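# Screw a feeder screw into the red-taped housing hole

## Task

Pick up a screw from the screw feeder and drive it into the housing hole at the corner marked with red tape, tightening it until the screwdriver motor halts on its own (stopped_at_torque=1 in a result). The remaining three holes must hold no screw tip at all. Once tight, the screw must not be turned or shifted again. If a screw was pressed in rather than turned in, unscrew it completely and drive it again. Then release the screw, raise the screwdriver well clear above its head, and move the tool away. Nothing may be knocked or put off the table.

## Robot and tools

Robot: one 7-joint arm (Flexiv Rizon 4) carrying a powered screwdriver. There is only this single arm, so every motion command is one 9-number row. Joint ranges (rad), base outward: waist -2.792..2.792, shoulder -2.269..2.269, upper arm roll -2.967..2.967, elbow -1.867..2.688, forearm roll -2.967..2.967, wrist pitch -1.396..4.538, wrist roll -2.967..2.967. Load limits (N m): 115, 115, 60.1, 60.1, 36.6, 36.6, 36.6; a carried object's weight adds to them.

Frames: the scene frame has its origin on the table top straight beneath the arm base, +z up, and +y to the left when facing along +x. The state line reports end_effector_position (m), end_effector_quat_wxyz and velocities (m/s, rad/s) in this frame; the printed position may be slightly off, more so at long reach. The tool point is the tip of the hex key when unloaded. The key lies along the tool point's +z axis and can retract up to 12 mm when pressed. A flat block juts roughly 9 cm from the last joint's axis toward the tool's -y side and rotates with the tool, so watch its clearance.

The row: [dx, dy, dz, rx, ry, rz, spindle, torque_limit, sleeve_vacuum], each a plain number in [-1, 1]. The first six are an offset, not a pose: a target relative to the tool point pose printed in the most recent result that contains it (before any such result in the scene, and for the second or later call inside one reply, relative to where the robot is when the action begins). The offset is expressed in the tool point's own axes, so dz moves along the key. Scale: 1.0 = 0.6 m for dx..dz and 180 degrees for the rotation vector rx, ry, rz. Every row in an action refers to that same reference, not to the row before it. All zeros therefore returns the arm to the reference pose; it is not a way to hold still.

Each control step the commanded pose is clipped to within 70 mm and 16 degrees of the measured pose, and joints follow via damped inverse kinematics, favouring position over orientation. Large displacements need several calls: read the reported pose and command the remainder.

Tool numbers: spindle +1 spins the key clockwise at 500 rpm (driving in), -1 the opposite way; 0.5 s to reach speed. The value is latched and the motor keeps running between calls and while you compose the next one, and the arm will not track the screw then, so finish actions with spindle 0. torque_limit maps linearly from 0.3 N m at -1 to 1.2 N m at +1. sleeve_vacuum above 0.01 holds a screw on the key; anything else releases it. torque_limit and sleeve_vacuum are also latched.

Driving: to engage, place the tool point on the screw axis 2 mm under the top of its head and rotate slowly, |spindle| up to 0.2; negative engages without advancing, positive also advances. While it turns, advance the tool 0.7 mm per turn along +z. The motor halts at 95 % of torque_limit (head seated or thread jammed) and stopped_at_torque becomes 1; after that, positive spindle does nothing until spindle has been 0 or below for 0.5 s continuously. Loosening never self-stops; if turns is not decreasing, increase torque_limit. screw_detected=1 means sleeve_vacuum_kpa exceeds 30, i.e. a head seals the sleeve. turns is the cumulative key rotation, clockwise positive.

Tools:
- execute_actions {actions, pictures}: actions holds zero or one item. [] just reports state. {rows: up to 15 rows, steps: up to 15} runs that many 1/30 s steps, reusing the last row if rows run out (default 15). {steps: n} alone waits up to 300 steps counted from the previous result, including your thinking time. pictures (bool) toggles images. A rejected call sends nothing.
- move {target, speed}: target is one row with the same offset convention; speed 0.002..0.5 m/s (default 0.25), rotation up to twice that in rad/s. Straight path lasting 0.5 to 10 s; it ignores obstacles and the arm may lag, drift or exceed speed, particularly near full extension. Tool numbers are applied at the start. Result adds a move: line (done, off_target, moving, held, fault) plus distance to target; limits=paced means clipping, limits=held means a check blocked steps and a fast catch-up may follow.
- wait {seconds 0..10}: lets time pass with no new command.
- zoom_image {camera, region [x0,y0,x1,y1]}: pixel crop, at most 504x504, of cam_head_left, cam_head_right, cam_high, cam_low (896x504) or cam_wrist (504x504 fisheye).
- read_manual {section: "licences"}: licence text only.
- finished_scene {scene}: ends and grades the scene; irreversible.

Result lines: "pose unreachable" means the clearance check (which treats the mount as arm) altered or blocked the command; HELD marks affected steps; "Hand target" is the pose the controller now drives toward. Joint torque readings include offsets and noise and are not contact gauges. MOTOR HOT appears from 65 °C; at 80 °C the brakes engage.

Avoid: a joint reaching its load limit, or 200 N external force anywhere on arm, tool or payload, stops the arm for 10 s, cancels the rest of the call and cuts the motor. Approach contacts slowly and without targets far beyond the surface. Do not drop screws, slam, or push objects off the table; loose items may get nudged occasionally, so recheck positions.

Typical order: locate feeder and red-taped hole in images, hover over a feeder screw, descend to engage with vacuum on, lift, align above the hole, lower, drive with positive spindle while following 0.7 mm per turn until stopped_at_torque=1, set spindle 0, vacuum off, raise well above the head, move away, then finished_scene.

Each tool is called after "Emit:" in YAML: its name, and indented under it one key for each argument.

## Session

Emit:
execute_actions:
  actions: []

Scene clock: 0.00 s of 5600.00 s.
end_effector_position=(+0.2595, +0.3718, +0.4969) sleeve_vacuum_kpa=0 screw_detected=0 stopped_at_torque=0 turns=0.00 end_effector_quat_wxyz=(+0.315, +0.655, +0.640, -0.249) end_effector_velocity=(-0.000, -0.000, -0.000) end_effector_angular_velocity=(-0.000, +0.000, +0.000)
Joint positions: [ 0.431  0.569 -0.158  1.71  -0.093 -0.422 -1.311]
Joint velocities: [ 0. -0. -0.  0. -0. -0. -0.]
Joint torques (N m, as the joint torque sensors report them, + toward a larger angle): no reading
Hand target: +0.260, +0.372, +0.497; +0.315, +0.655, +0.640, -0.249

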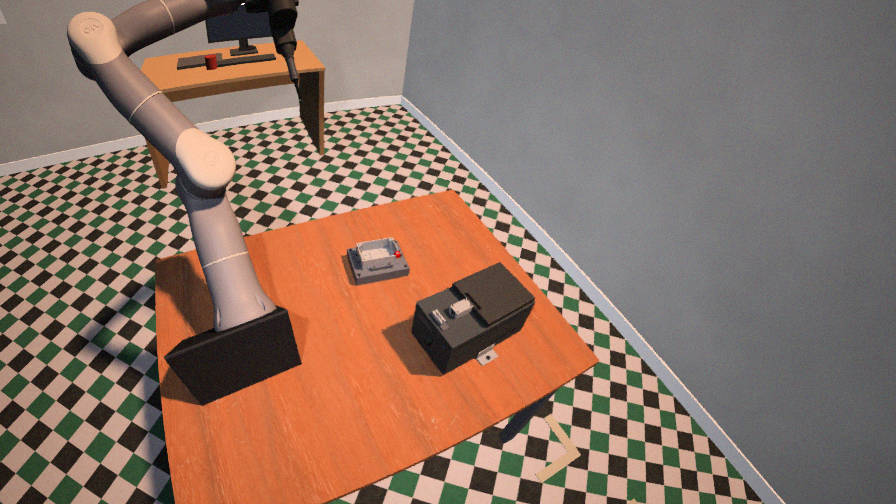

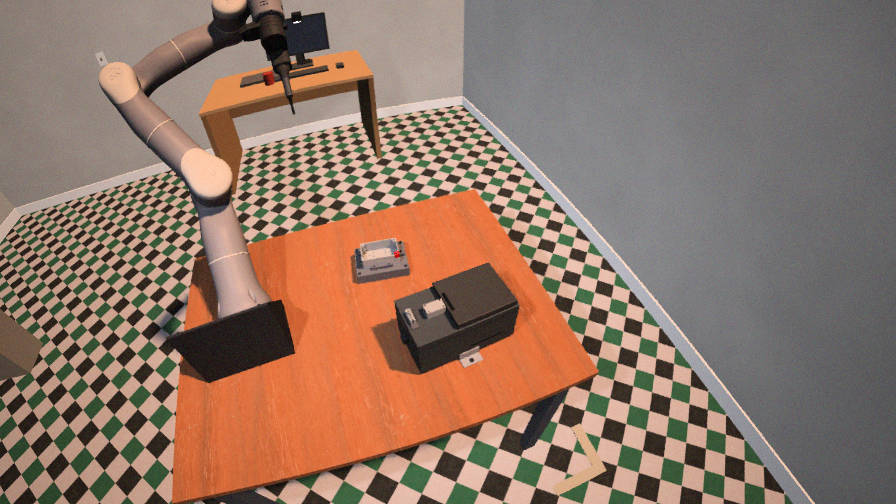

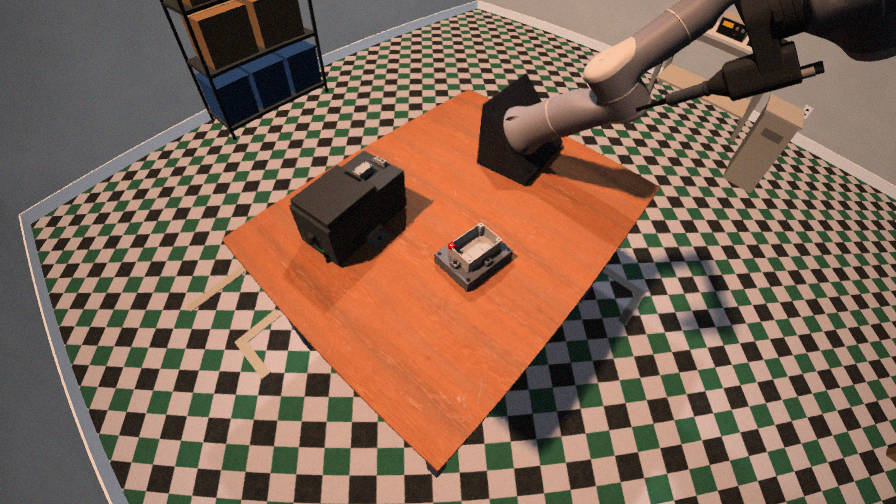

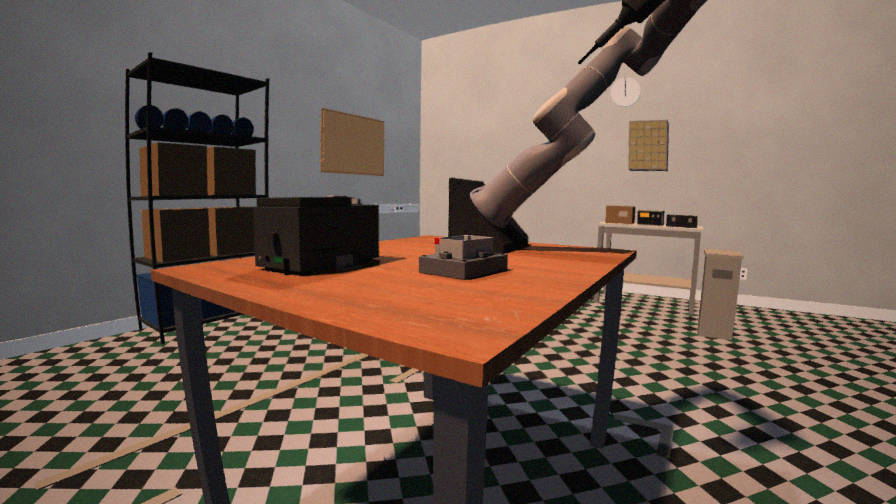

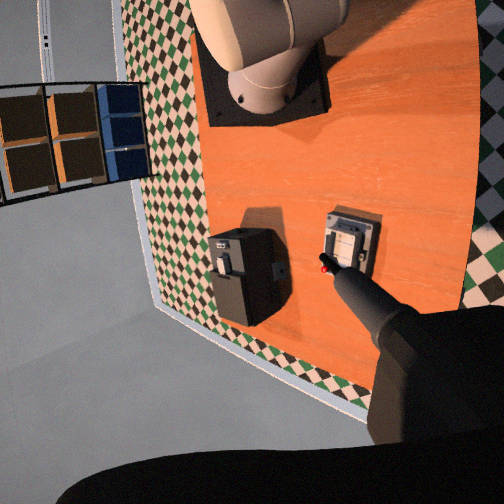

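Emit:
move:
  target: [-0.224,0.189,0.752,0.0305,0.2613,-0.0069,0,0,0]

Emit:
zoom_image:
  camera: "cam_head_left"
  region: [330,200,550,380]

Scene clock: 19.90 s of 5600.00 s.
end_effector_position=(+0.4012, -0.0467, +0.3000) sleeve_vacuum_kpa=0 screw_detected=0 stopped_at_torque=0 turns=0.00 end_effector_quat_wxyz=(-0.001, +0.706, +0.708, -0.000) end_effector_velocity=(+0.000, +0.001, +0.000) end_effector_angular_velocity=(+0.000, -0.001, +0.003)
Joint positions: [-0.138 -0.931 -0.743  1.516  0.977 -0.198 -2.74 ]
Joint velocities: [ 0.001  0.002 -0.     0.001  0.     0.    -0.002]
Joint torques (N m, as the joint torque sensors report them, + toward a larger angle): [-33.94  35.38 -29.14 -18.08  -4.33   4.49  -0.3 ]
Hand target: +0.401, -0.047, +0.300; -0.001, +0.706, +0.708, -0.000
Off the commanded pose: 0.002 m, 0 deg.
After step 90, 14.10 s passed at rest.
move: done; limits=paced

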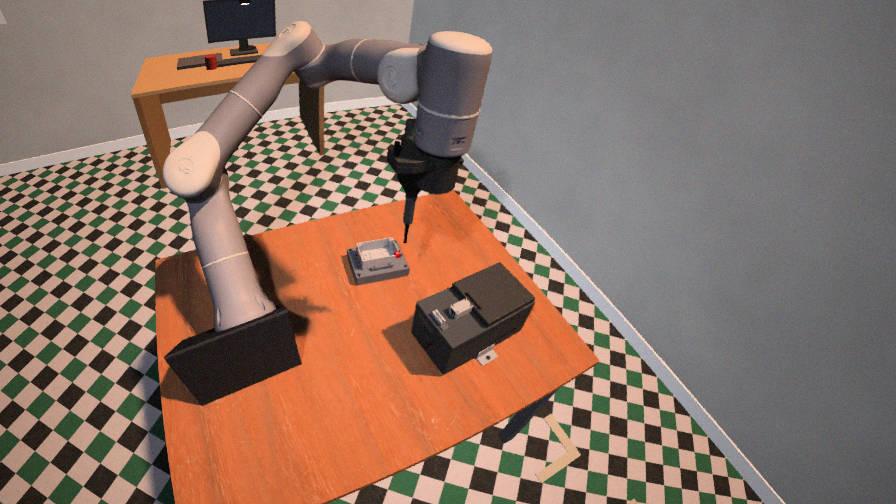

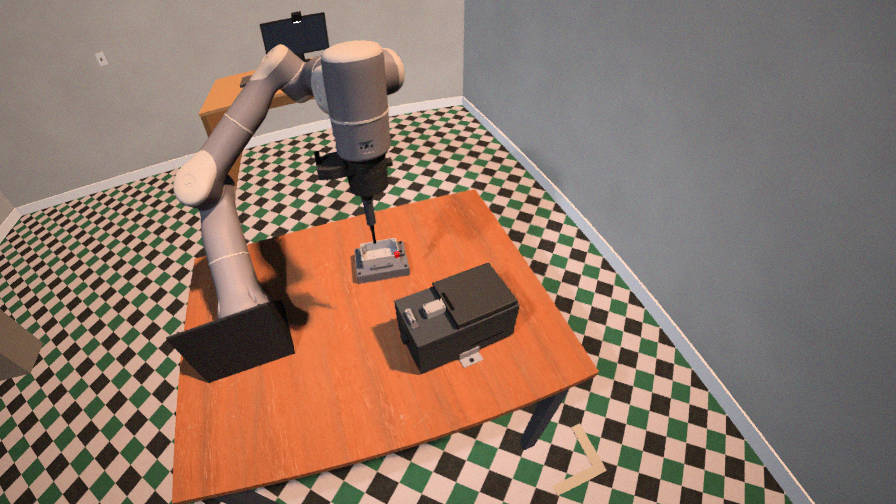

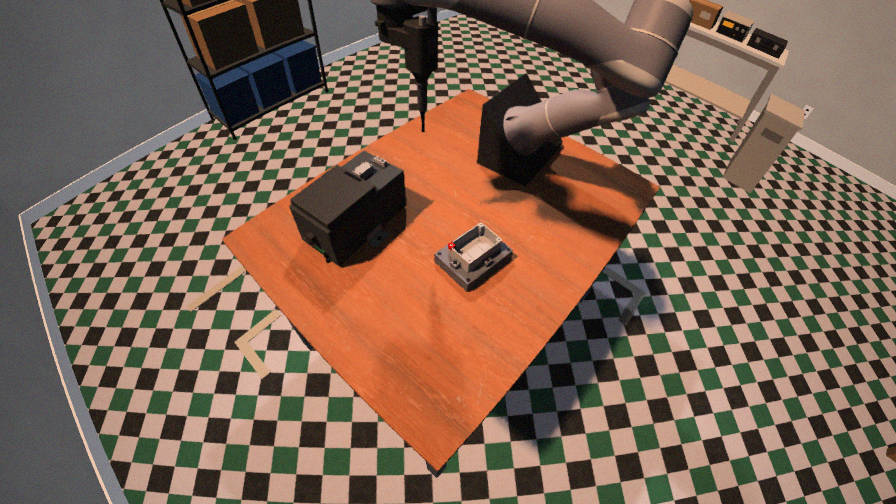

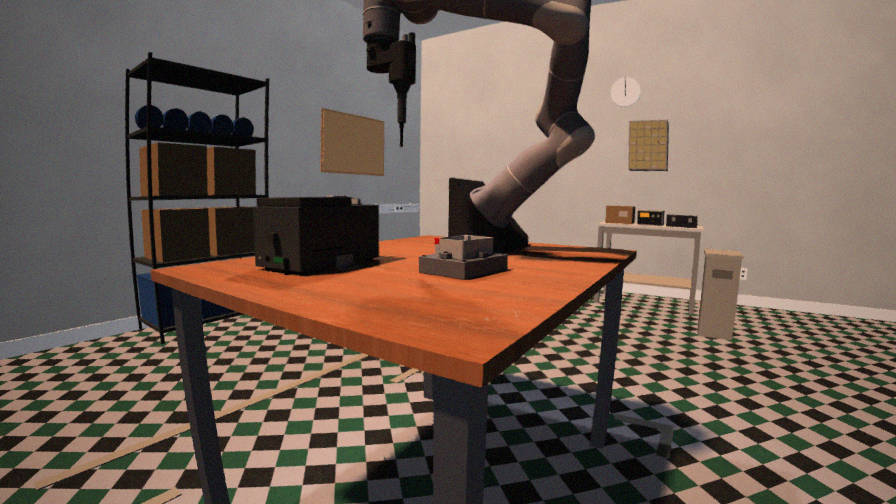

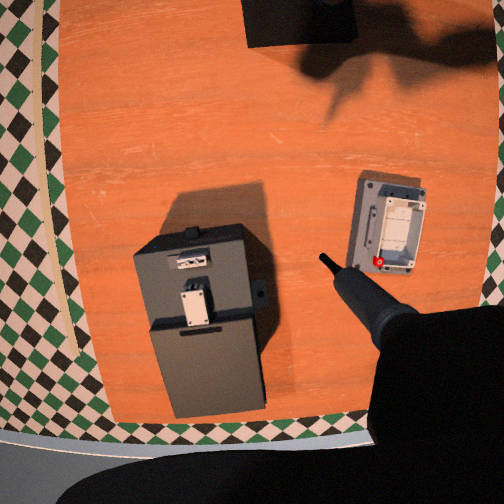

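Region (330, 200, 550, 380) of cam_head_left's 896x504 image, scaled by 2.291, with more detail than that image has; it fills the top 412 rows of this view, and the rest is white.

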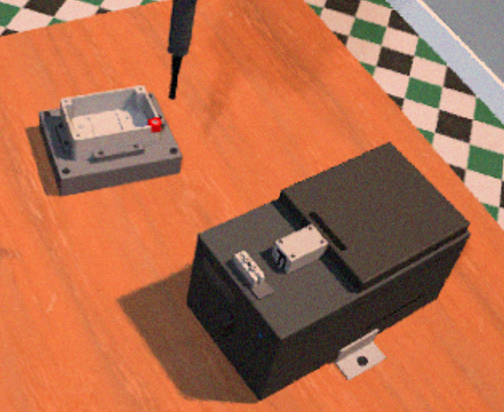

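Emit:
zoom_image:
  camera: "cam_wrist"
  region: [140,220,260,340]

Region (140, 220, 260, 340) of cam_wrist's 504x504 image, scaled by 4.200, with more detail than that image has.

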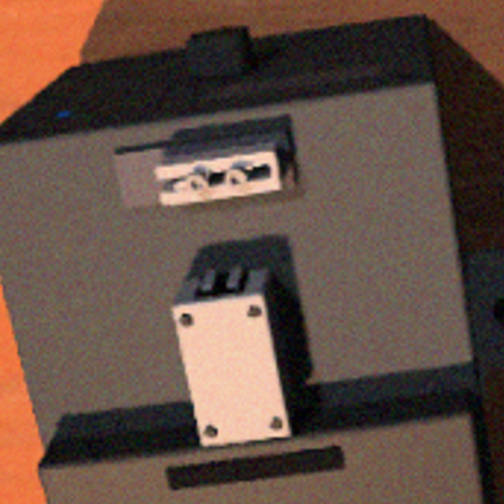

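Emit:
move:
  target: [-0.22,0.06,0.15,0,0,0.5,0,0,0]
  speed: 0.4

Scene clock: 33.87 s of 5600.00 s.
end_effector_position=(+0.4377, -0.1785, +0.2095) sleeve_vacuum_kpa=0 screw_detected=0 stopped_at_torque=0 turns=0.00 end_effector_quat_wxyz=(-0.001, +1.000, +0.001, -0.001) end_effector_velocity=(+0.001, +0.000, +0.000) end_effector_angular_velocity=(+0.000, -0.001, +0.002)
Joint positions: [-0.035 -1.151 -0.854  1.607  1.165 -0.161 -1.358]
Joint velocities: [ 0.    -0.    -0.    -0.     0.001 -0.    -0.001]
Joint torques (N m, as the joint torque sensors report them, + toward a larger angle): [-34.98  35.64 -32.93 -14.54  -3.78   5.14  -0.19]
Hand target: +0.438, -0.179, +0.210; -0.001, +1.000, +0.001, -0.000
Off the commanded pose: 0.000 m, 0 deg.
After step 90, 8.63 s passed at rest.
move: done

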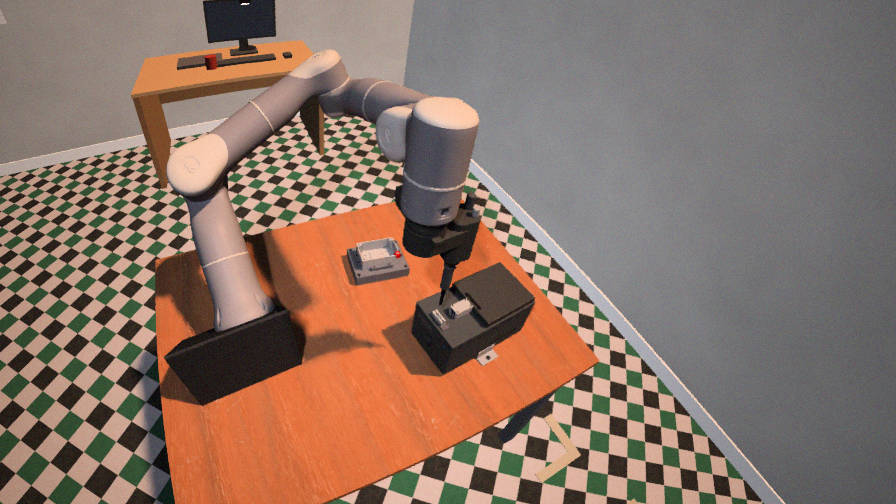

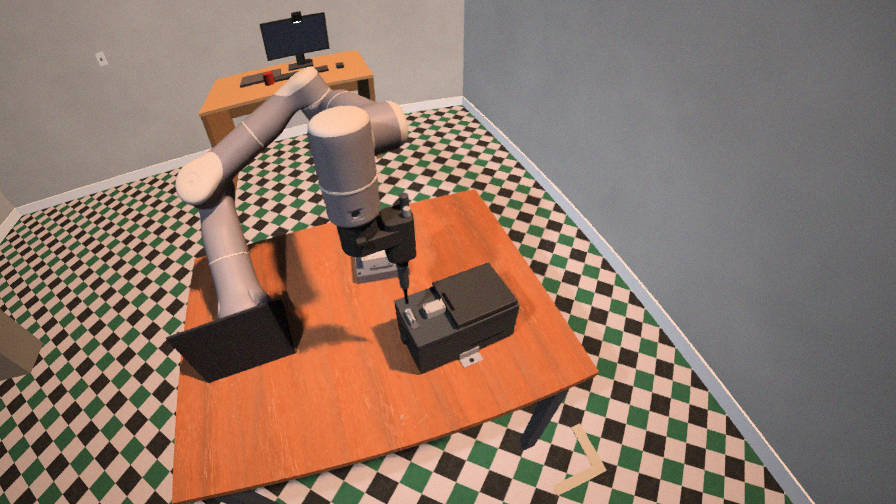

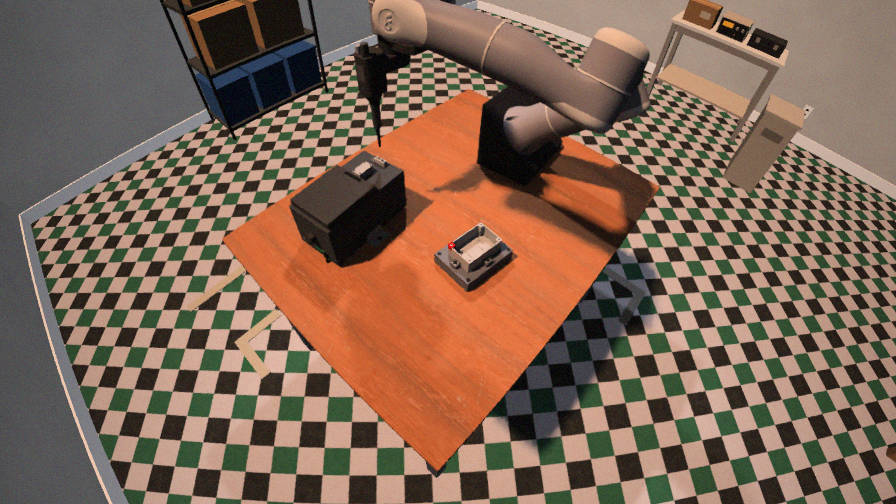

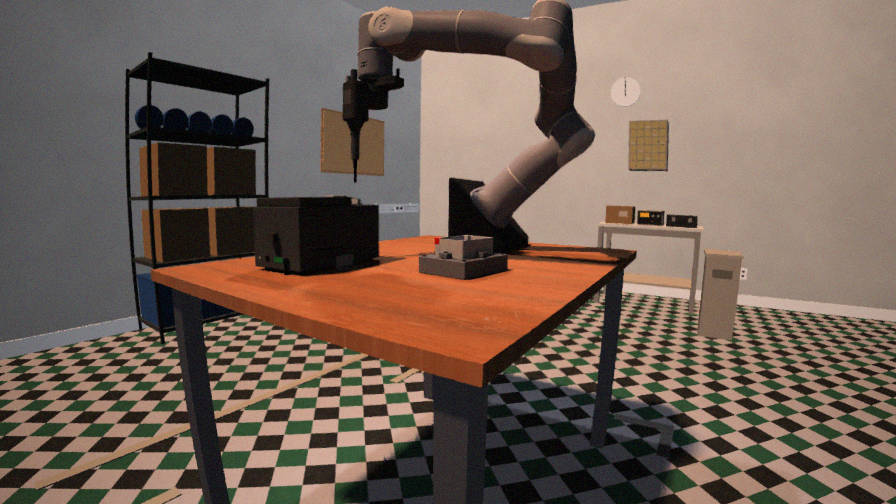

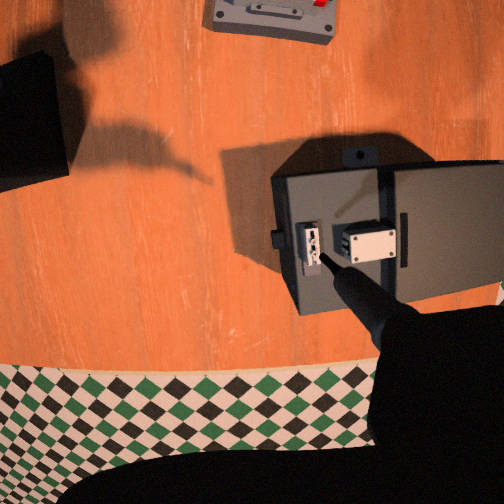

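Close. Lower 30 mm.

Emit:
move:
  target: [0,0,0.05,0,0,0,0,0,0]
  speed: 0.1

Emit:
zoom_image:
  camera: "cam_wrist"
  region: [290,220,350,280]

Emit:
zoom_image:
  camera: "cam_low"
  region: [325,165,385,225]

Emit:
zoom_image:
  camera: "cam_head_left"
  region: [410,280,470,340]

Emit:
zoom_image:
  camera: "cam_high"
  region: [350,130,410,190]

Scene clock: 42.07 s of 5600.00 s.
end_effector_position=(+0.4377, -0.1784, +0.1793) sleeve_vacuum_kpa=0 screw_detected=0 stopped_at_torque=0 turns=0.00 end_effector_quat_wxyz=(-0.001, +1.000, +0.001, -0.001) end_effector_velocity=(-0.000, +0.000, +0.000) end_effector_angular_velocity=(+0.000, -0.000, +0.002)
Joint positions: [-0.006 -1.173 -0.83   1.638  1.199 -0.121 -1.369]
Joint velocities: [-0.     0.    -0.     0.     0.    -0.    -0.002]
Joint torques (N m, as the joint torque sensors report them, + toward a larger angle): [-34.57  34.82 -33.24 -13.43  -3.89   4.98  -0.45]
Hand target: +0.438, -0.178, +0.179; -0.001, +1.000, +0.001, -0.000
Off the commanded pose: 0.000 m, 0 deg.
After step 90, 4.50 s passed at rest.
move: done

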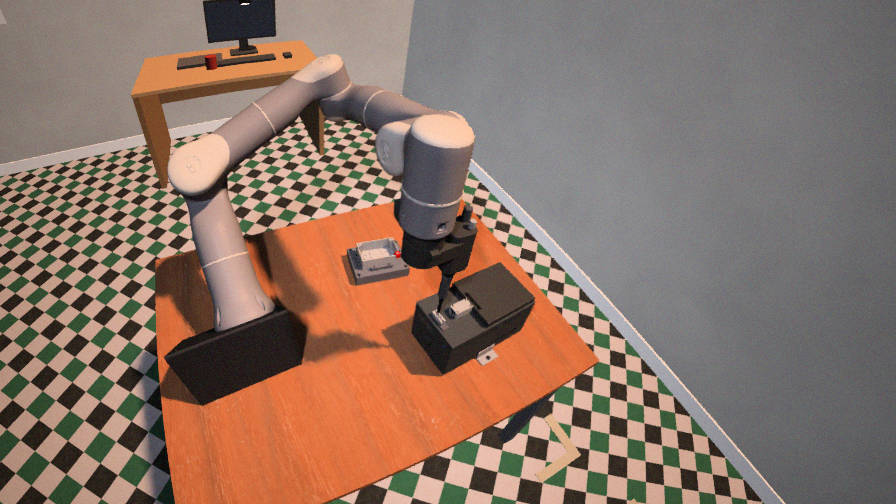

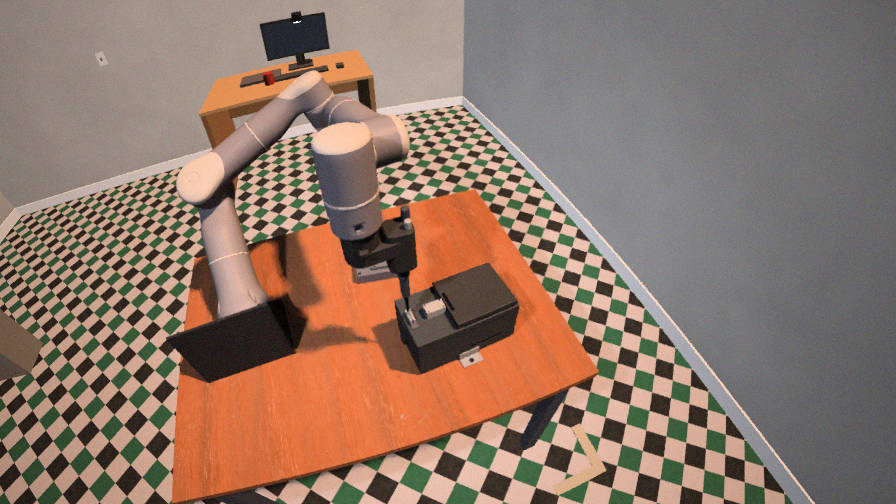

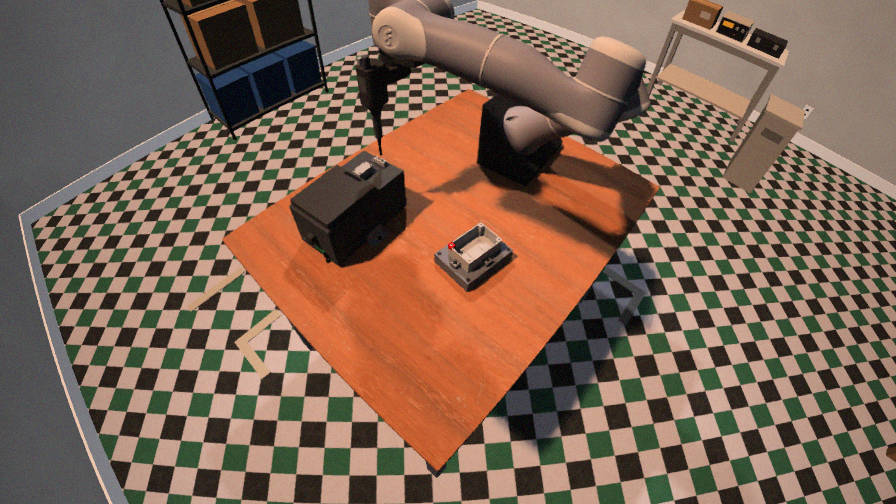

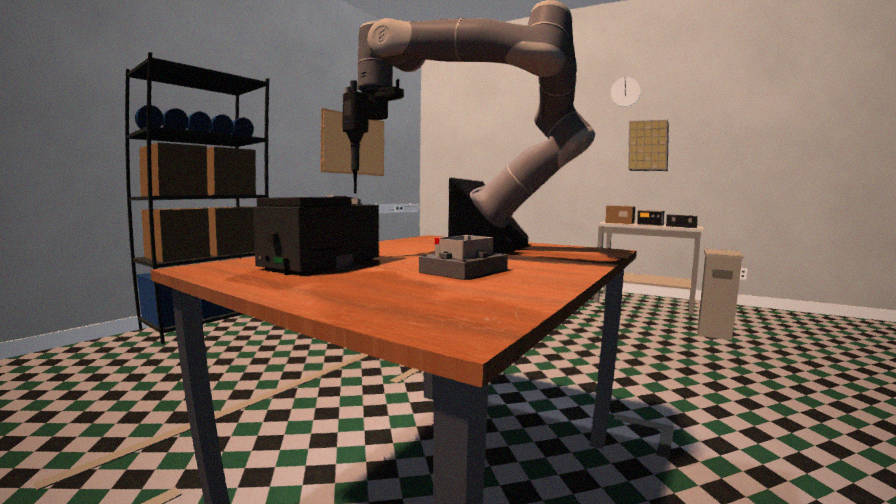

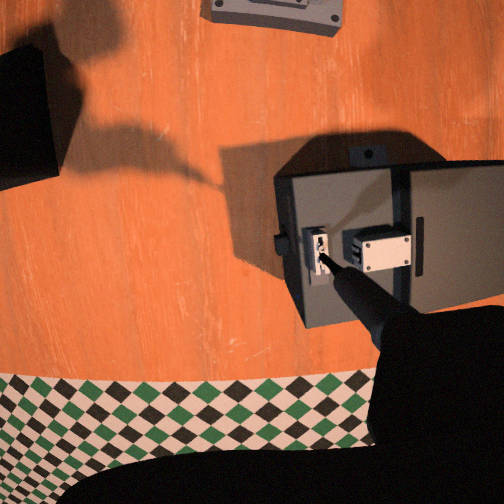

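Region (290, 220, 350, 280) of cam_wrist's 504x504 image, scaled by 8.400, with more detail than that image has.

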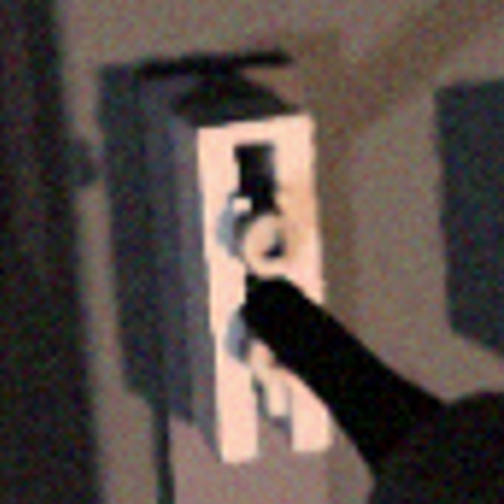

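Region (325, 165, 385, 225) of cam_low's 896x504 image, scaled by 8.400, with more detail than that image has.

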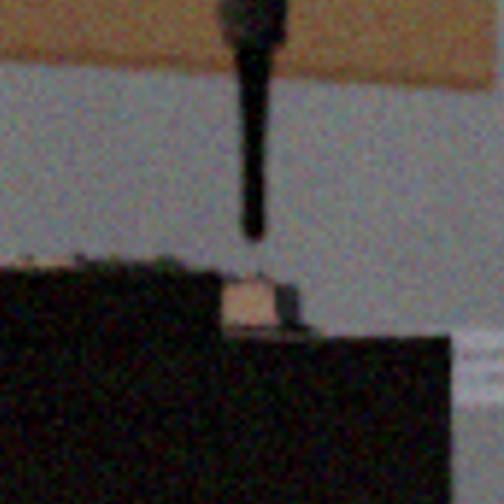

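Region (410, 280, 470, 340) of cam_head_left's 896x504 image, scaled by 8.400, with more detail than that image has.

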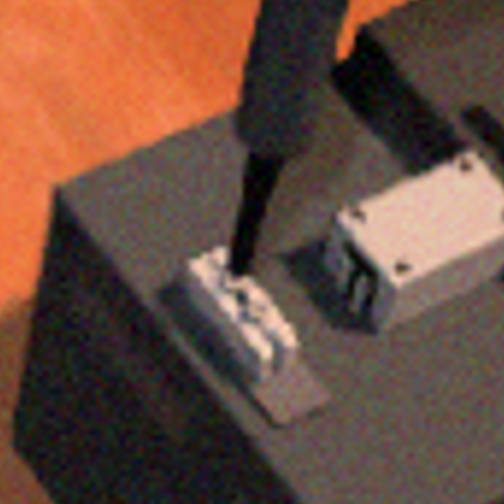

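Region (350, 130, 410, 190) of cam_high's 896x504 image, scaled by 8.400, with more detail than that image has.

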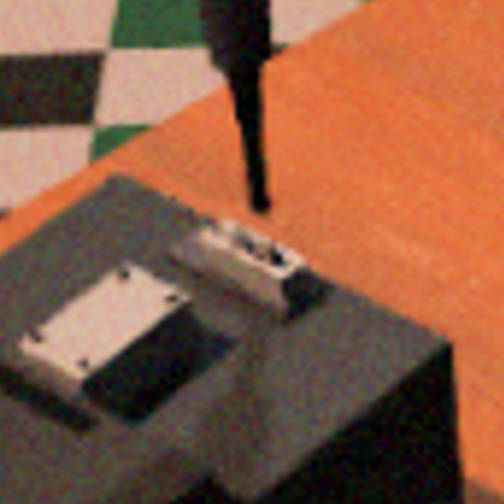

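Emit:
move:
  target: [0.005,-0.0065,0.008,0,0,0,0,0,0]
  speed: 0.03

Emit:
zoom_image:
  camera: "cam_wrist"
  region: [290,220,350,280]

Emit:
zoom_image:
  camera: "cam_low"
  region: [335,175,375,215]

Emit:
zoom_image:
  camera: "cam_head_left"
  region: [420,290,460,330]

Emit:
zoom_image:
  camera: "cam_high"
  region: [360,140,400,180]

Scene clock: 57.70 s of 5600.00 s.
end_effector_position=(+0.4407, -0.1743, +0.1745) sleeve_vacuum_kpa=0 screw_detected=0 stopped_at_torque=0 turns=0.00 end_effector_quat_wxyz=(-0.001, +1.000, +0.001, -0.001) end_effector_velocity=(+0.000, -0.000, -0.000) end_effector_angular_velocity=(+0.000, -0.001, -0.001)
Joint positions: [ 0.006 -1.17  -0.828  1.645  1.205 -0.116 -1.364]
Joint velocities: [-0.    -0.     0.     0.     0.001 -0.     0.001]
Joint torques (N m, as the joint torque sensors report them, + toward a larger angle): [-34.63  34.24 -33.18 -12.17  -3.41   4.91   0.67]
Hand target: +0.441, -0.174, +0.175; -0.001, +1.000, +0.001, -0.001
Off the commanded pose: 0.000 m, 0 deg.
After step 90, 11.93 s passed at rest.
move: done

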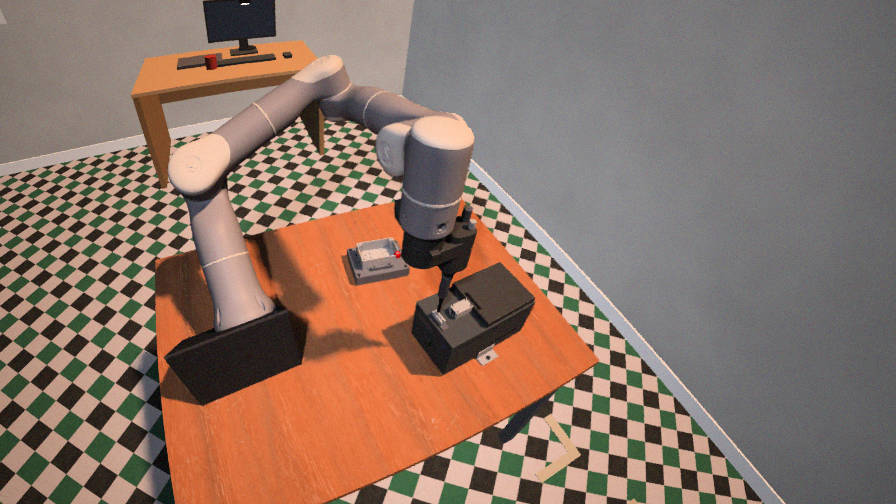

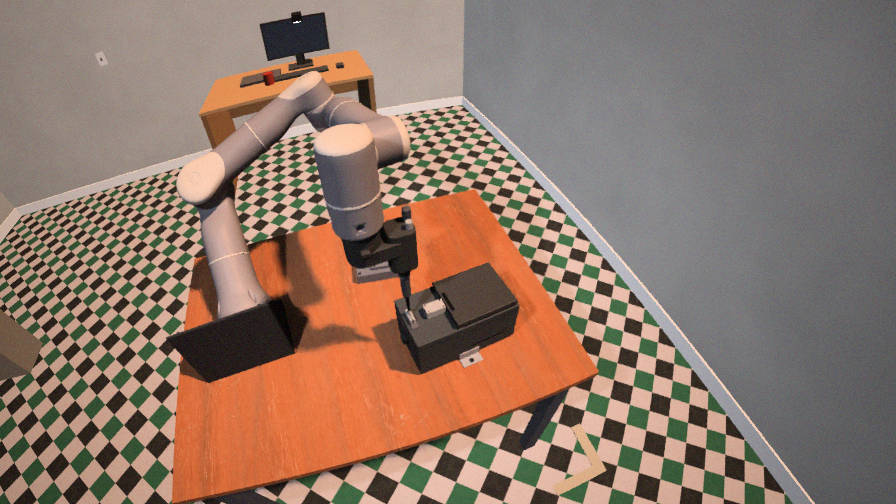

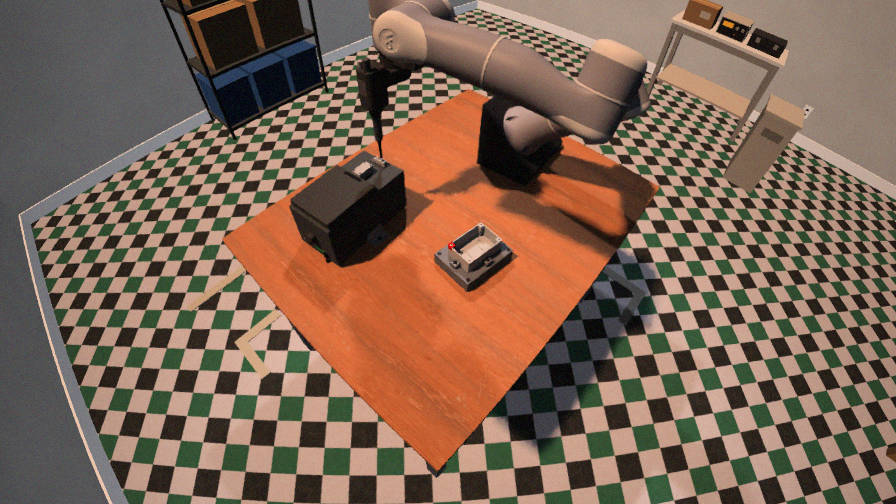

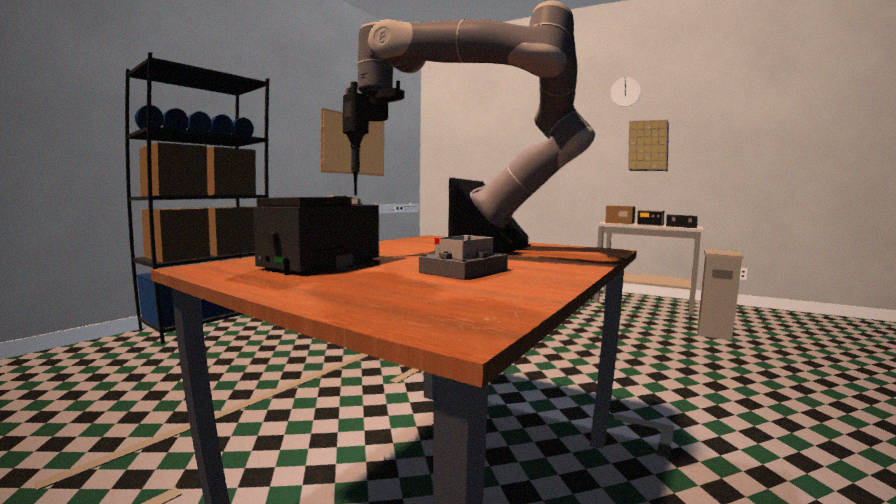

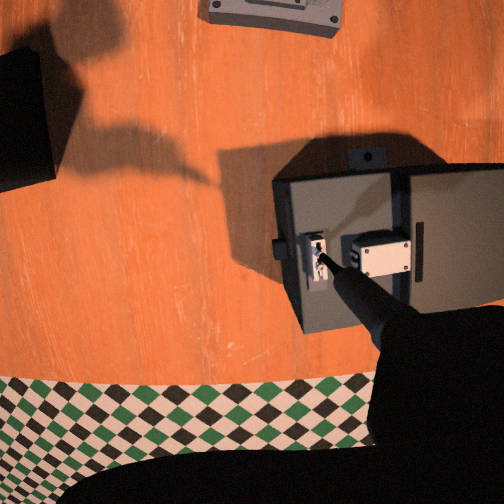

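Region (290, 220, 350, 280) of cam_wrist's 504x504 image, scaled by 8.400, with more detail than that image has.

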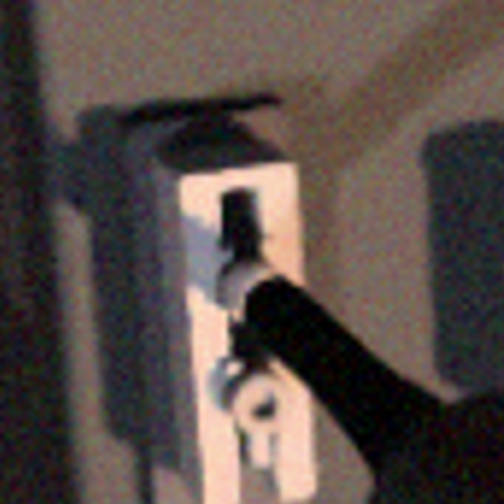

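Region (335, 175, 375, 215) of cam_low's 896x504 image, scaled by 12.600, with more detail than that image has.

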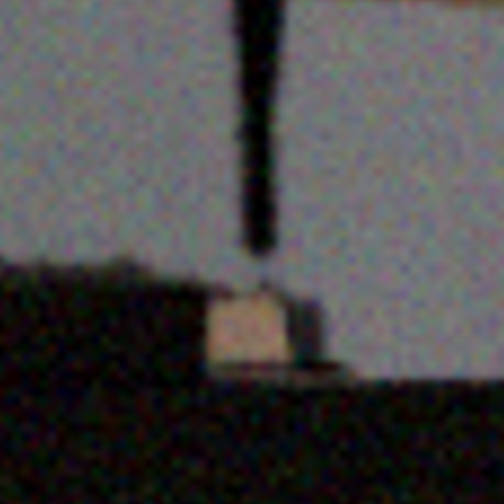

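Region (420, 290, 460, 330) of cam_head_left's 896x504 image, scaled by 12.600, with more detail than that image has.

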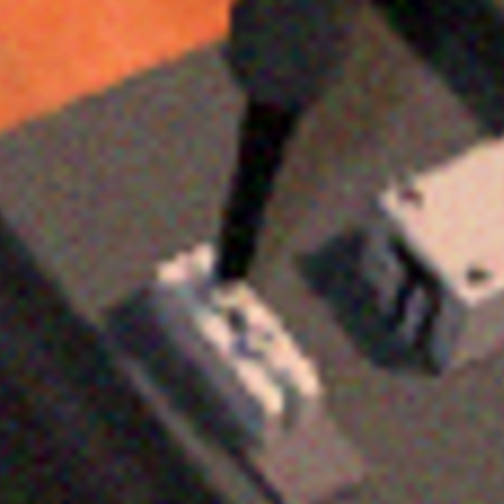

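Region (360, 140, 400, 180) of cam_high's 896x504 image, scaled by 12.600, with more detail than that image has.

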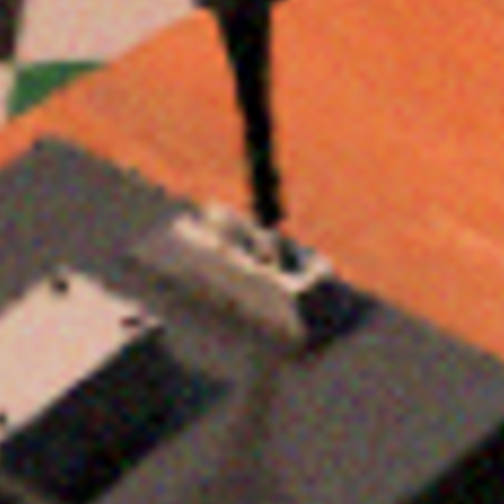

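Emit:
move:
  target: [0,0,0.014,0,0,0,-0.1,0,1]
  speed: 0.006

Emit:
execute_actions:
  actions:
    - {"rows":[[0,0,0,0,0,0,0,0,1]],"steps":5}
  pictures: false

Emit:
zoom_image:
  camera: "cam_wrist"
  region: [290,220,350,280]

Emit:
zoom_image:
  camera: "cam_low"
  region: [335,175,375,215]

Scene clock: 67.77 s of 5600.00 s.
end_effector_position=(+0.4408, -0.1746, +0.1665) sleeve_vacuum_kpa=40 screw_detected=1 stopped_at_torque=0 turns=-1.35 end_effector_quat_wxyz=(-0.001, +1.000, +0.001, -0.000) end_effector_velocity=(-0.000, -0.000, -0.000) end_effector_angular_velocity=(+0.000, +0.000, -0.001)
Joint positions: [ 0.014 -1.177 -0.822  1.653  1.216 -0.106 -1.367]
Joint velocities: [ 0.    -0.     0.     0.     0.    -0.     0.001]
Joint torques (N m, as the joint torque sensors report them, + toward a larger angle): [-33.4   33.58 -30.22 -11.36  -3.49   4.52  -0.27]
Hand target: +0.441, -0.174, +0.166; -0.001, +1.000, +0.001, -0.001
Off the commanded pose: 0.001 m, 0 deg.
After step 90, 5.43 s passed at rest.
move: done

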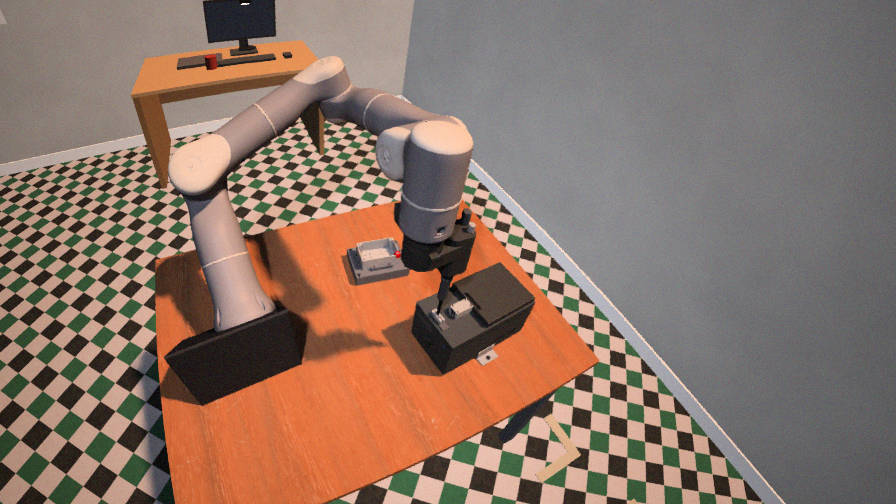

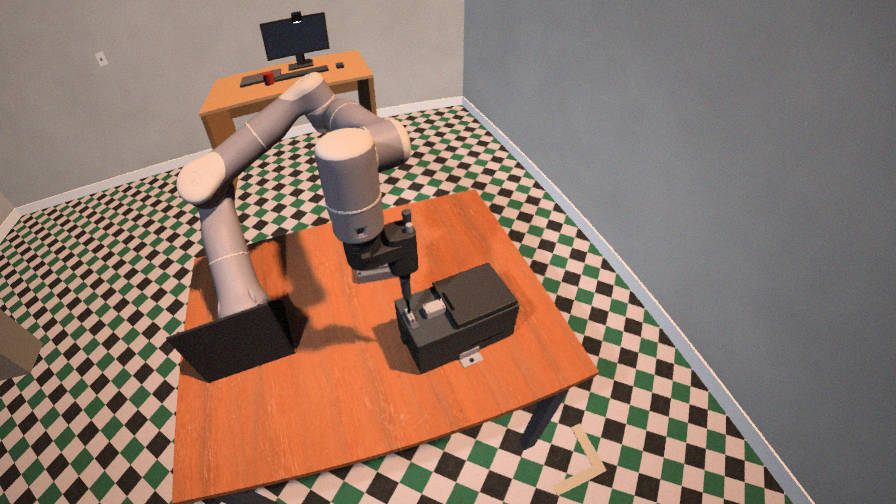

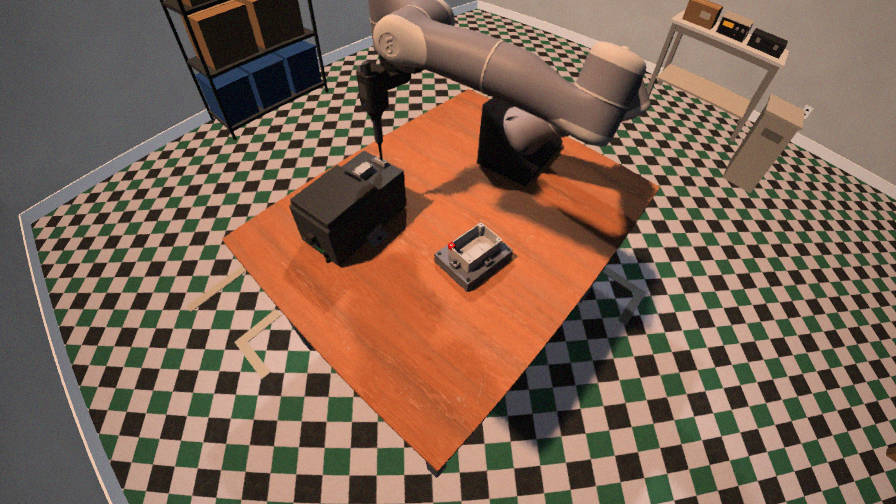

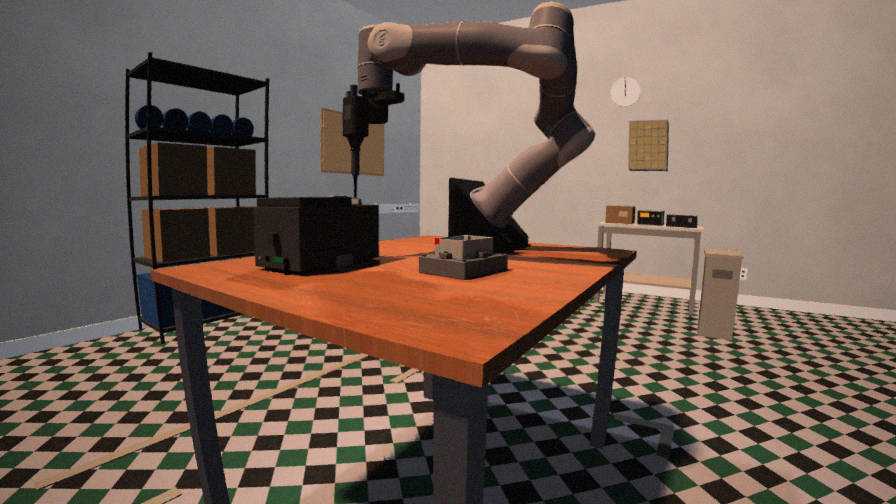

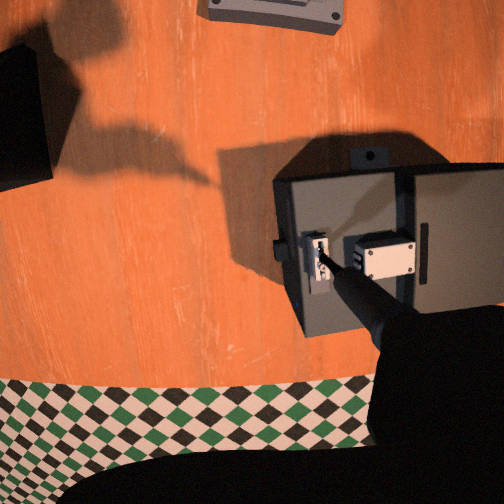

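Scene clock: 67.93 s of 5600.00 s.
end_effector_position=(+0.4408, -0.1748, +0.1668) sleeve_vacuum_kpa=40 screw_detected=1 stopped_at_torque=0 turns=-1.35 end_effector_quat_wxyz=(-0.001, +1.000, +0.001, -0.000) end_effector_velocity=(+0.000, +0.000, +0.000) end_effector_angular_velocity=(-0.000, +0.000, +0.001)
Joint positions: [ 0.014 -1.177 -0.822  1.653  1.216 -0.106 -1.367]
Joint velocities: [-0.  0. -0. -0. -0. -0. -0.]
Joint torques (N m, as the joint torque sensors report them, + toward a larger angle): [-33.17  32.91 -31.25 -12.18  -3.47   4.66  -0.09]
Hand target: +0.441, -0.175, +0.167; -0.001, +1.000, +0.001, -0.000
Off the commanded pose: 0.000 m, 0 deg.
Steps of this call (steps 1 to 5: all 5 steps of this action). Readings (end_effector_position | what the end effector reports):
1: (+0.4408, -0.1747, +0.1666) | sleeve_vacuum_kpa=40 screw_detected=1 stopped_at_torque=0 turns=-1.35
2: (+0.4408, -0.1748, +0.1667) | sleeve_vacuum_kpa=40 screw_detected=1 stopped_at_torque=0 turns=-1.35
4: (+0.4408, -0.1748, +0.1668) | sleeve_vacuum_kpa=40 screw_detected=1 stopped_at_torque=0 turns=-1.35
5: the state above

Region (290, 220, 350, 280) of cam_wrist's 504x504 image, scaled by 8.400, with more detail than that image has.

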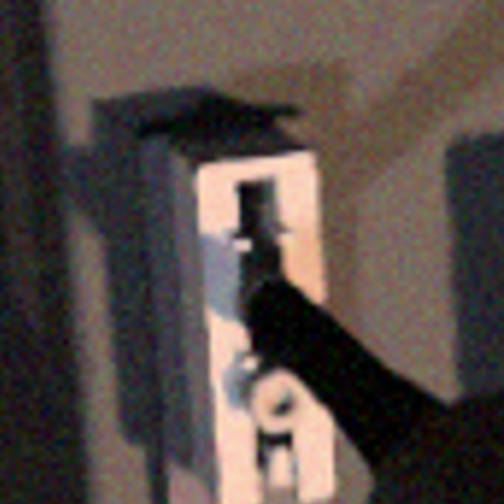

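Region (335, 175, 375, 215) of cam_low's 896x504 image, scaled by 12.600, with more detail than that image has.

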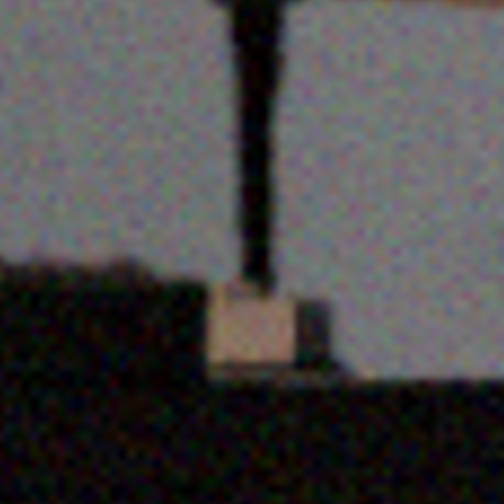

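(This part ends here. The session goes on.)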